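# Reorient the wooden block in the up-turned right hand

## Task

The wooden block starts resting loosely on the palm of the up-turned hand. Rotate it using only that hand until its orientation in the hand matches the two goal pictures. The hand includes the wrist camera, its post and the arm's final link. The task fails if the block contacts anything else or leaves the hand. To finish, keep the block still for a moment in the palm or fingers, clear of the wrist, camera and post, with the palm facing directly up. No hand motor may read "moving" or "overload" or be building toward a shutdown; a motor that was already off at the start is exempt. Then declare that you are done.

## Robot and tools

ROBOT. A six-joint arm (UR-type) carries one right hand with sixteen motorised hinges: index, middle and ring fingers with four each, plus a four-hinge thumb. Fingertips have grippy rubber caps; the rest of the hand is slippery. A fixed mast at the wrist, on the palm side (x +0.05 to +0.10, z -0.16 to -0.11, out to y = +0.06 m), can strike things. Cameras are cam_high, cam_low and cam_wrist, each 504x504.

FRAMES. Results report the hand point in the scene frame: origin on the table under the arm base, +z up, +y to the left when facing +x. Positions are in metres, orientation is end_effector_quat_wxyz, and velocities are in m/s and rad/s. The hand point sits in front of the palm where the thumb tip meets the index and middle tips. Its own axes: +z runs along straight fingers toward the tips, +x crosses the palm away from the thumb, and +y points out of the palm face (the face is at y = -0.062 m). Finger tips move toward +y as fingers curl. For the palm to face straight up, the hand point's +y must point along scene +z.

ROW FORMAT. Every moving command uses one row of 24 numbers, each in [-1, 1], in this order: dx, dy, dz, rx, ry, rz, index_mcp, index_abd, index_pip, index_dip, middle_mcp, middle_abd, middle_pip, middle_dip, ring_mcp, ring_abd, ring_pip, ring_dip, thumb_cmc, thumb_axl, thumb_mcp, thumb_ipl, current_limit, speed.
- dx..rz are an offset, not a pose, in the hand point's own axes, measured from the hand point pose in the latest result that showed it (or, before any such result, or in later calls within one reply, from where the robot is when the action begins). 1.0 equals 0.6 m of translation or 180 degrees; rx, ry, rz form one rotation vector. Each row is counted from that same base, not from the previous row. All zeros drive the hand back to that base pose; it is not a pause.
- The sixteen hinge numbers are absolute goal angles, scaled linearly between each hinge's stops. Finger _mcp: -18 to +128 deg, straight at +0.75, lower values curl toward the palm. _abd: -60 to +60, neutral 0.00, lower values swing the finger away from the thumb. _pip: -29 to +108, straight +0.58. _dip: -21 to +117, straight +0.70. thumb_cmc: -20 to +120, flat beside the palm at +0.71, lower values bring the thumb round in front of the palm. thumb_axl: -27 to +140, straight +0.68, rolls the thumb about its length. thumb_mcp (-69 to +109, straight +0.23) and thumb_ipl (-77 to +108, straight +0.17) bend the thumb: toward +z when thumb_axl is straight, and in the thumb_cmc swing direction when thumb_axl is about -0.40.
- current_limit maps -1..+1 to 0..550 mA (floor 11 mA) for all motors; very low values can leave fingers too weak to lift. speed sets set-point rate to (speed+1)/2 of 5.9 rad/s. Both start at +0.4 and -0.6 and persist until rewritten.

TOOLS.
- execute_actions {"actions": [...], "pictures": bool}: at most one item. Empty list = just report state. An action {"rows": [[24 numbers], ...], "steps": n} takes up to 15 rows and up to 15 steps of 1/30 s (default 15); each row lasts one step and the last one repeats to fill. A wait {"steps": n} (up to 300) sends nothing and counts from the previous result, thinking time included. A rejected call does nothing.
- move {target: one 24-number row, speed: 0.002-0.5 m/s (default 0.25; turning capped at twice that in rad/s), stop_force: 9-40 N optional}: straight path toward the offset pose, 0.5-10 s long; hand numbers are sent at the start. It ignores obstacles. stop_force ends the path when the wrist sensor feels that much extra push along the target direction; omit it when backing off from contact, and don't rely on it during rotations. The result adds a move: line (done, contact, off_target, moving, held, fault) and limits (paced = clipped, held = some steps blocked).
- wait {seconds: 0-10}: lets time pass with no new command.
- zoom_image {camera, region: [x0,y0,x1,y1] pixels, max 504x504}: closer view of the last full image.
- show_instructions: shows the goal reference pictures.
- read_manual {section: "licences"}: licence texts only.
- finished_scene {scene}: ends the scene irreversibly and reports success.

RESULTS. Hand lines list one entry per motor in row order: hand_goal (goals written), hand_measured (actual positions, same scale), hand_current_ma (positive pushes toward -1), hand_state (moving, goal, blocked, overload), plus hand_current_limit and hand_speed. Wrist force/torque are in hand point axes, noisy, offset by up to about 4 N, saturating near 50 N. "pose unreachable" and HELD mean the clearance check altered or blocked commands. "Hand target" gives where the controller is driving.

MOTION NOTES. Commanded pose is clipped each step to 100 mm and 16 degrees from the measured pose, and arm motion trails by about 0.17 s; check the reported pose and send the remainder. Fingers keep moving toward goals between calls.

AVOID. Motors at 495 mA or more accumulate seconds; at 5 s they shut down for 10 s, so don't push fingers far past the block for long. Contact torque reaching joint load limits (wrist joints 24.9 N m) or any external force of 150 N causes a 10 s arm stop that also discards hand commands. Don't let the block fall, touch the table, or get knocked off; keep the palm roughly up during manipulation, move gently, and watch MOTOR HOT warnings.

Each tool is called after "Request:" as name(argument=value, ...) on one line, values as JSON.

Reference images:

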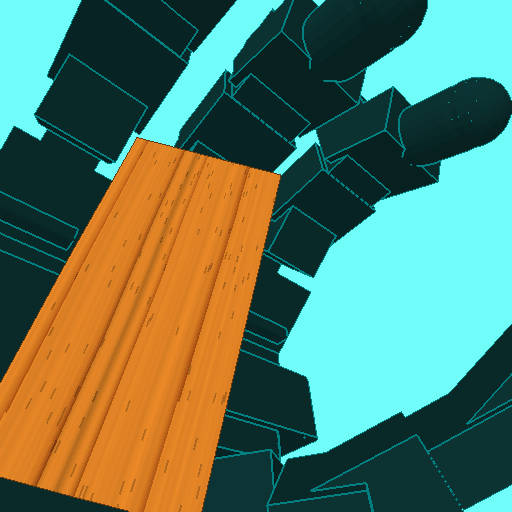

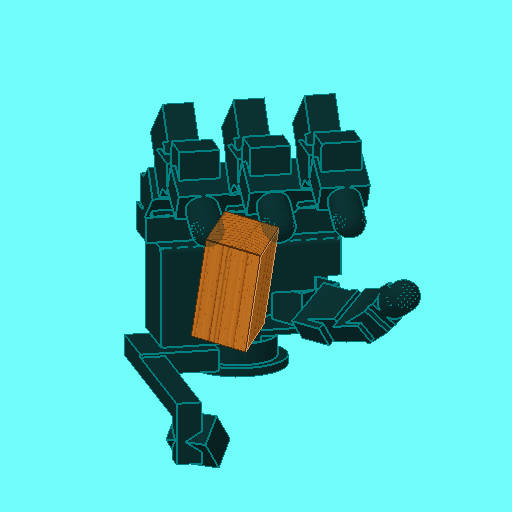

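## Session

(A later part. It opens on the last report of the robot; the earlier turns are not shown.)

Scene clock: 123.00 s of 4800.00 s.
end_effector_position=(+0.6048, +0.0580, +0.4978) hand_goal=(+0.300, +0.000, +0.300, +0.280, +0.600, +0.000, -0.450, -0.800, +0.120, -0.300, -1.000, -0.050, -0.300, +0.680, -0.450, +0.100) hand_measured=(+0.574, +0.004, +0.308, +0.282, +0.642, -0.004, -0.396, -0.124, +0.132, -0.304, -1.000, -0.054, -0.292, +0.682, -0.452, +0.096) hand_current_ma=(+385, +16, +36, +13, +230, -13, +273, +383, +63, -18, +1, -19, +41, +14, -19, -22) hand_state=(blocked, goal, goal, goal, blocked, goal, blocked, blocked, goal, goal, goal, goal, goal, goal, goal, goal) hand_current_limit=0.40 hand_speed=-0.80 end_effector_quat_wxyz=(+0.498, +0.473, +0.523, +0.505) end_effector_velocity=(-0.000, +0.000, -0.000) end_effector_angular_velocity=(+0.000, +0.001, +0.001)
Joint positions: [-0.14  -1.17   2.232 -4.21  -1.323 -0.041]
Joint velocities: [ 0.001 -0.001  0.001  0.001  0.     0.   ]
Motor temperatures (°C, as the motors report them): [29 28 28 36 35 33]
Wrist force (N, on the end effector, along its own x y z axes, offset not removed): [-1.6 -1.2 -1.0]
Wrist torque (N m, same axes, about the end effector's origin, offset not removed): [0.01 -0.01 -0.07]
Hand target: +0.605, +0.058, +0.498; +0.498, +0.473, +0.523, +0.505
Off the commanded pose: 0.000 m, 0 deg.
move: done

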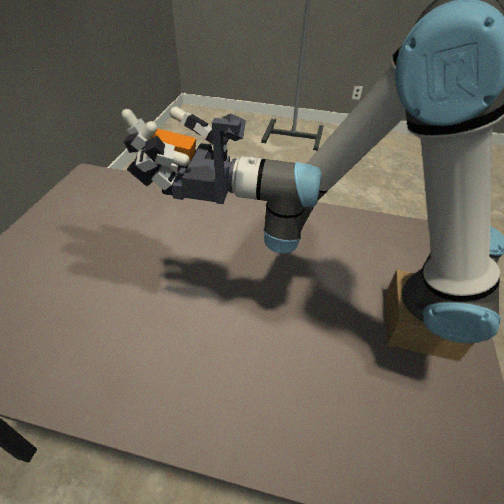

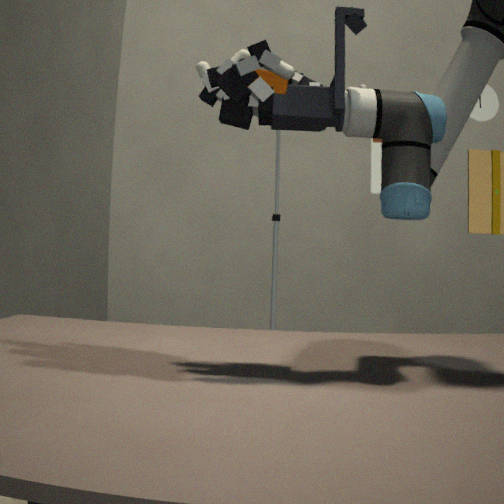

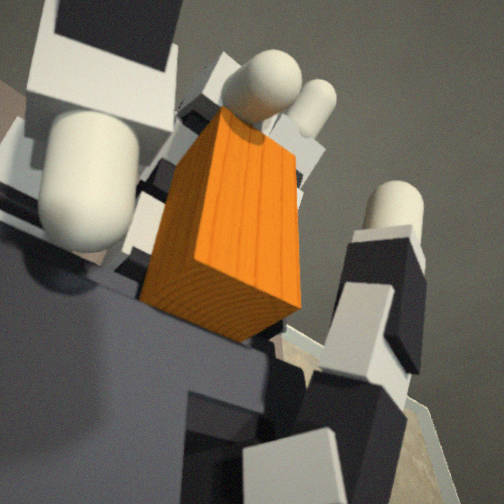

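Request:
move(target=[0,0,0,0,0,0,0.5,0,0.4,0.28,0.55,0,0.1,0.2,0.12,-0.55,-1,-0.3,0.1,0.68,-0.66,0.1,0.4,-0.7])

Request:
move(target=[0,0,0,0,0,0,0.5,0,0.4,0.28,0.55,0,0.1,0.2,0.12,-0.55,-1,-0.3,-0.6,0.68,-0.66,0.1,0.4,-0.8])

Scene clock: 130.73 s of 4800.00 s.
end_effector_position=(+0.6048, +0.0580, +0.4978) hand_goal=(+0.500, +0.000, +0.400, +0.280, +0.550, +0.000, +0.100, +0.200, +0.120, -0.550, -1.000, -0.300, +0.100, +0.680, -0.660, +0.100) hand_measured=(+0.528, +0.004, +0.400, +0.282, +0.576, -0.002, +0.100, +0.198, +0.132, -0.546, -1.000, -0.298, +0.090, +0.682, -0.656, +0.096) hand_current_ma=(+160, +14, +0, +13, +141, -12, -3, -14, +63, +14, +1, +12, -51, +14, +20, -22) hand_state=(blocked, goal, goal, goal, blocked, goal, goal, goal, goal, goal, goal, goal, goal, goal, goal, goal) hand_current_limit=0.40 hand_speed=-0.70 end_effector_quat_wxyz=(+0.498, +0.473, +0.523, +0.505) end_effector_velocity=(+0.000, -0.001, -0.000) end_effector_angular_velocity=(+0.001, +0.000, -0.001)
Joint positions: [-0.14  -1.17   2.232 -4.21  -1.323 -0.041]
Joint velocities: [-0.001 -0.    -0.     0.001 -0.     0.001]
Motor temperatures (°C, as the motors report them): [29 28 28 36 35 33]
Wrist force (N, on the end effector, along its own x y z axes, offset not removed): [-1.0 0.0 -1.8]
Wrist torque (N m, same axes, about the end effector's origin, offset not removed): [0.19 0.06 0.08]
Hand target: +0.605, +0.058, +0.498; +0.498, +0.473, +0.523, +0.505
Off the commanded pose: 0.000 m, 0 deg.
After step 90, 3.70 s passed at rest.
move: done

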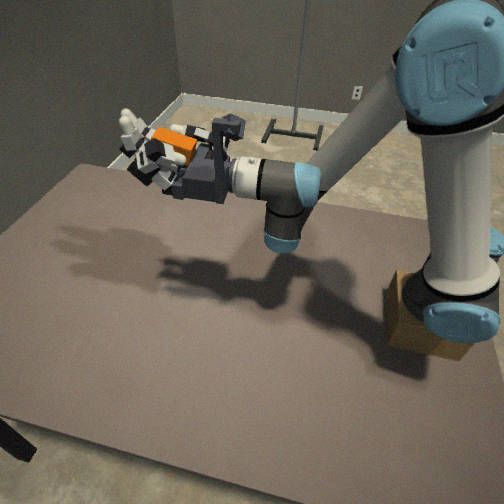

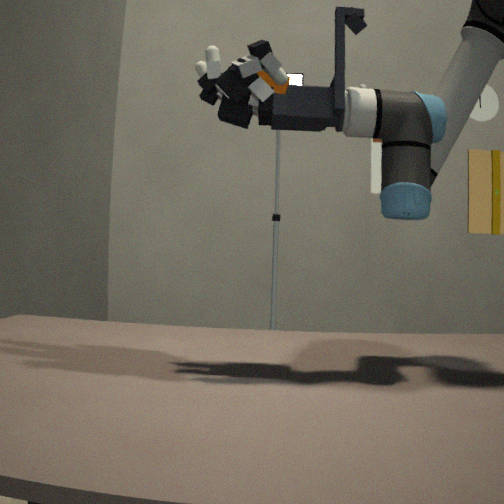

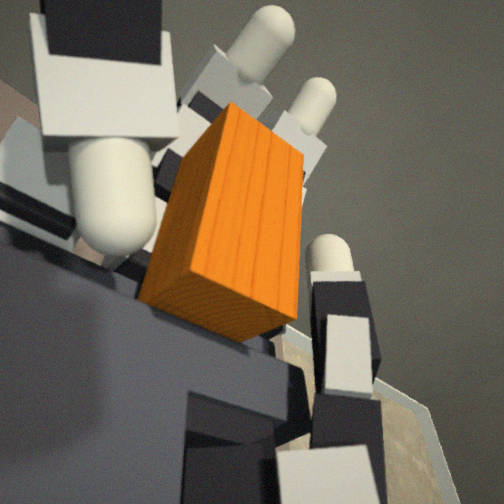

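Scene clock: 132.43 s of 4800.00 s.
end_effector_position=(+0.6048, +0.0580, +0.4978) hand_goal=(+0.500, +0.000, +0.400, +0.280, +0.550, +0.000, +0.100, +0.200, +0.120, -0.550, -1.000, -0.300, -0.600, +0.680, -0.660, +0.100) hand_measured=(+0.526, +0.002, +0.400, +0.282, +0.576, -0.002, +0.100, +0.198, +0.132, -0.544, -1.000, -0.298, -0.572, +0.688, -0.664, +0.096) hand_current_ma=(+141, +13, +0, +13, +141, -12, -3, -14, +63, +23, +1, +9, +153, +60, -25, -22) hand_state=(blocked, goal, goal, goal, blocked, goal, goal, goal, goal, goal, goal, goal, blocked, goal, goal, goal) hand_current_limit=0.40 hand_speed=-0.80 end_effector_quat_wxyz=(+0.498, +0.473, +0.523, +0.505) end_effector_velocity=(-0.000, +0.000, -0.001) end_effector_angular_velocity=(-0.000, +0.002, +0.000)
Joint positions: [-0.14  -1.17   2.232 -4.21  -1.323 -0.041]
Joint velocities: [ 0.     0.     0.001  0.    -0.    -0.001]
Motor temperatures (°C, as the motors report them): [29 28 28 36 35 33]
Wrist force (N, on the end effector, along its own x y z axes, offset not removed): [-2.8 -0.4 -0.9]
Wrist torque (N m, same axes, about the end effector's origin, offset not removed): [-0.02 0.14 -0.06]
Hand target: +0.605, +0.058, +0.498; +0.498, +0.473, +0.523, +0.505
Off the commanded pose: 0.000 m, 0 deg.
move: done

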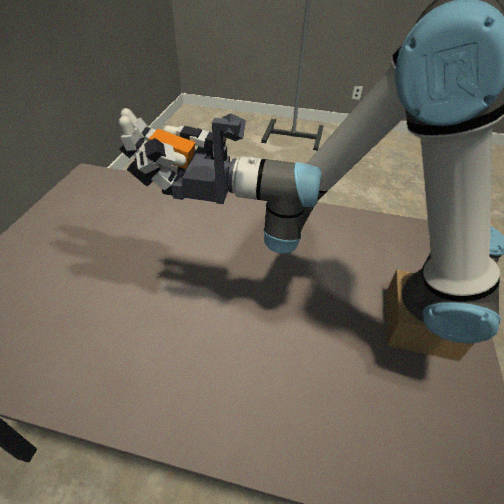

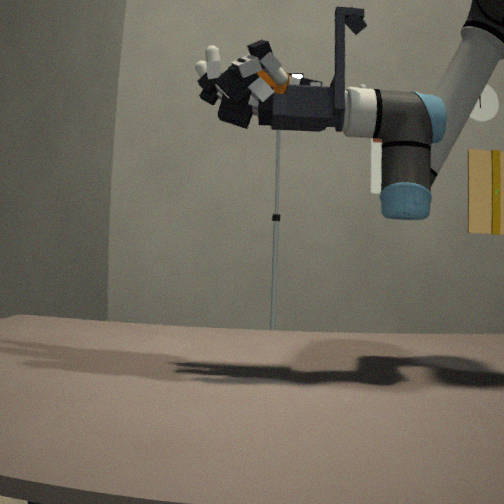

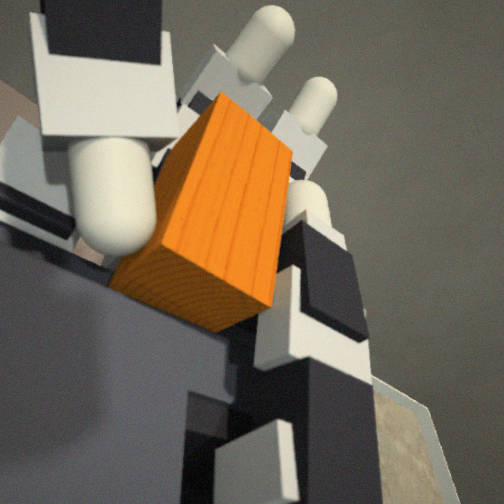

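Request:
move(target=[0,0,0,0,0,0,0.55,0,0.4,0.28,0.5,0,0.3,0.2,0.35,-0.1,0.2,0.2,-0.55,0.55,-0.64,0.1,0.4,-0.6])

Request:
move(target=[0,0,0,0,0,0,0.55,0,0.4,0.28,0.5,0,0.3,0.2,0.35,-0.1,0.2,0.2,-0.6,0.33,-0.62,0.1,0.4,-0.85])

Scene clock: 140.40 s of 4800.00 s.
end_effector_position=(+0.6048, +0.0580, +0.4978) hand_goal=(+0.550, +0.000, +0.400, +0.280, +0.500, +0.000, +0.300, +0.200, +0.350, -0.100, +0.200, +0.200, -0.550, +0.550, -0.640, +0.100) hand_measured=(+0.560, +0.002, +0.400, +0.282, +0.530, -0.002, +0.300, +0.198, +0.358, -0.104, +0.198, +0.198, -0.550, +0.556, -0.652, +0.096) hand_current_ma=(+51, +13, +2, +13, +163, -12, -1, -13, +43, -19, -5, -14, -1, +40, -83, -22) hand_state=(goal, goal, goal, goal, blocked, goal, goal, goal, goal, goal, goal, goal, goal, goal, goal, goal) hand_current_limit=0.40 hand_speed=-0.60 end_effector_quat_wxyz=(+0.498, +0.473, +0.523, +0.505) end_effector_velocity=(+0.000, -0.001, -0.000) end_effector_angular_velocity=(+0.000, +0.001, -0.002)
Joint positions: [-0.14  -1.17   2.232 -4.21  -1.323 -0.041]
Joint velocities: [-0.002  0.    -0.     0.001  0.     0.   ]
Motor temperatures (°C, as the motors report them): [29 28 28 36 35 33]
Wrist force (N, on the end effector, along its own x y z axes, offset not removed): [-0.5 -1.8 -1.0]
Wrist torque (N m, same axes, about the end effector's origin, offset not removed): [-0.08 -0.03 -0.02]
Hand target: +0.605, +0.058, +0.498; +0.498, +0.473, +0.523, +0.505
Off the commanded pose: 0.000 m, 0 deg.
After step 90, 3.47 s passed at rest.
move: done

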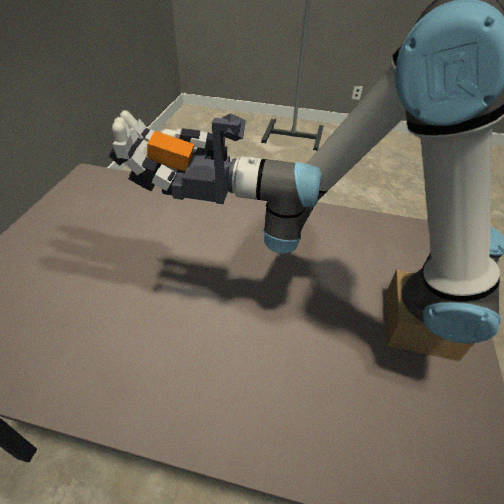

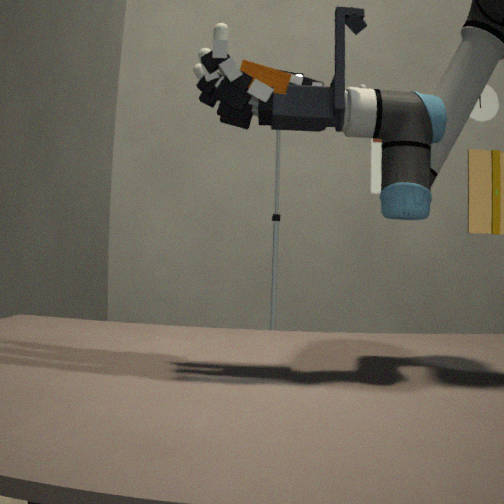

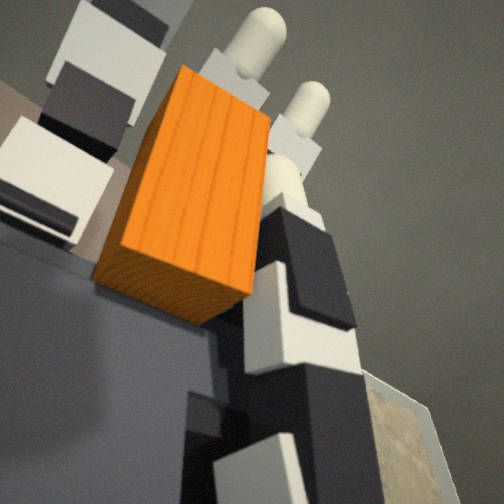

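Scene clock: 141.00 s of 4800.00 s.
end_effector_position=(+0.6048, +0.0580, +0.4978) hand_goal=(+0.550, +0.000, +0.400, +0.280, +0.500, +0.000, +0.300, +0.200, +0.350, -0.100, +0.200, +0.200, -0.600, +0.330, -0.620, +0.100) hand_measured=(+0.560, +0.002, +0.400, +0.282, +0.530, -0.002, +0.300, +0.198, +0.362, -0.106, +0.200, +0.198, -0.588, +0.486, -0.622, +0.100) hand_current_ma=(+51, +13, +2, +13, +158, -12, -1, -13, +68, -26, +3, -14, +67, +385, -17, -4) hand_state=(goal, goal, goal, goal, blocked, goal, goal, goal, goal, goal, goal, goal, goal, blocked, goal, goal) hand_current_limit=0.40 hand_speed=-0.85 end_effector_quat_wxyz=(+0.498, +0.473, +0.523, +0.505) end_effector_velocity=(+0.000, -0.000, +0.000) end_effector_angular_velocity=(+0.000, +0.000, -0.001)
Joint positions: [-0.14  -1.17   2.232 -4.21  -1.323 -0.041]
Joint velocities: [-0.001 -0.    -0.001  0.001 -0.     0.   ]
Motor temperatures (°C, as the motors report them): [29 28 28 36 35 33]
Wrist force (N, on the end effector, along its own x y z axes, offset not removed): [-1.5 -1.5 0.1]
Wrist torque (N m, same axes, about the end effector's origin, offset not removed): [-0.17 0.02 0.00]
Hand target: +0.605, +0.058, +0.498; +0.498, +0.473, +0.523, +0.505
Off the commanded pose: 0.000 m, 0 deg.
move: done

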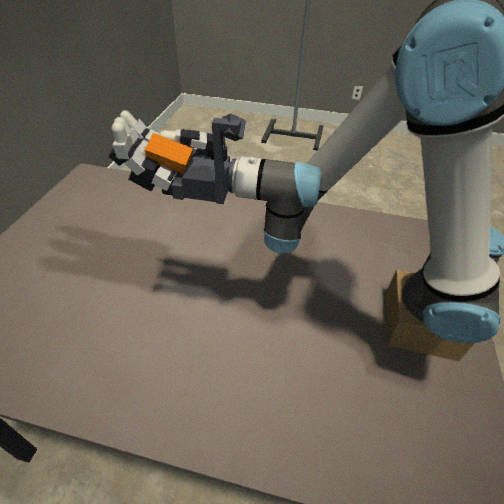

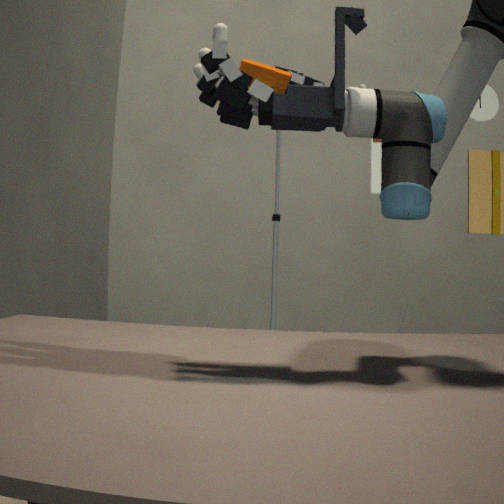

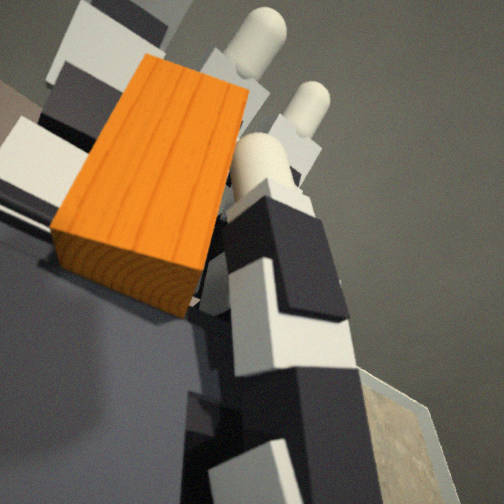

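Request:
move(target=[0,0,0,0,0,0,0.55,0,0.4,0.28,0.47,0,0.3,0.2,0.37,-0.1,0.35,0.2,-0.62,0.43,-0.6,0.1,0.4,-0.9])

Scene clock: 148.77 s of 4800.00 s.
end_effector_position=(+0.6048, +0.0580, +0.4978) hand_goal=(+0.550, +0.000, +0.400, +0.280, +0.470, +0.000, +0.300, +0.200, +0.370, -0.100, +0.350, +0.200, -0.620, +0.430, -0.600, +0.100) hand_measured=(+0.560, +0.002, +0.400, +0.282, +0.500, -0.002, +0.300, +0.198, +0.382, -0.106, +0.348, +0.198, -0.596, +0.460, -0.598, +0.102) hand_current_ma=(+51, +13, +2, +13, +157, -11, -1, -13, +66, -26, -6, -13, +126, +199, +15, +12) hand_state=(goal, goal, goal, goal, blocked, goal, goal, goal, goal, goal, goal, goal, blocked, blocked, goal, goal) hand_current_limit=0.40 hand_speed=-0.90 end_effector_quat_wxyz=(+0.498, +0.473, +0.523, +0.505) end_effector_velocity=(-0.000, -0.001, +0.000) end_effector_angular_velocity=(-0.000, -0.001, -0.001)
Joint positions: [-0.14  -1.17   2.232 -4.21  -1.323 -0.041]
Joint velocities: [-0.001 -0.001  0.001 -0.    -0.     0.   ]
Motor temperatures (°C, as the motors report them): [29 28 28 36 35 33]
Wrist force (N, on the end effector, along its own x y z axes, offset not removed): [-2.0 0.3 0.1]
Wrist torque (N m, same axes, about the end effector's origin, offset not removed): [0.09 0.15 -0.05]
Hand target: +0.605, +0.058, +0.498; +0.498, +0.473, +0.523, +0.505
Off the commanded pose: 0.000 m, 0 deg.
After step 90, 3.90 s passed at rest.
move: done

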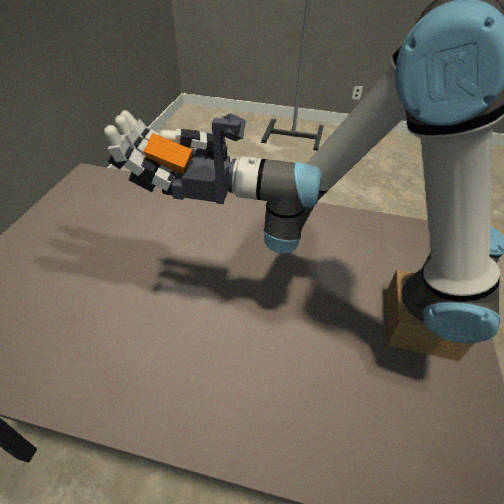

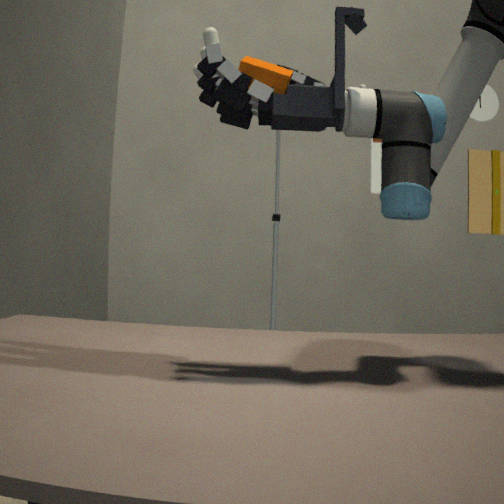

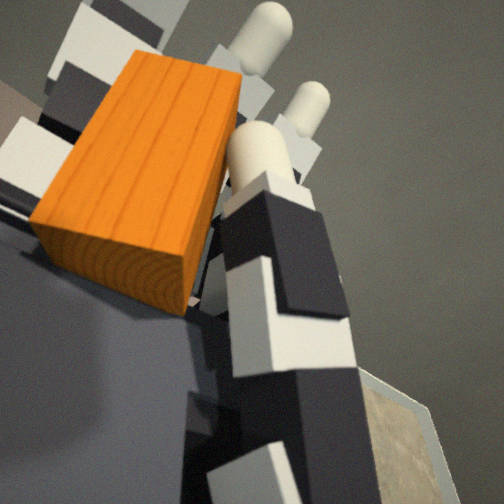

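Request:
finished_scene(scene=1)

The scene is finished: the task was done.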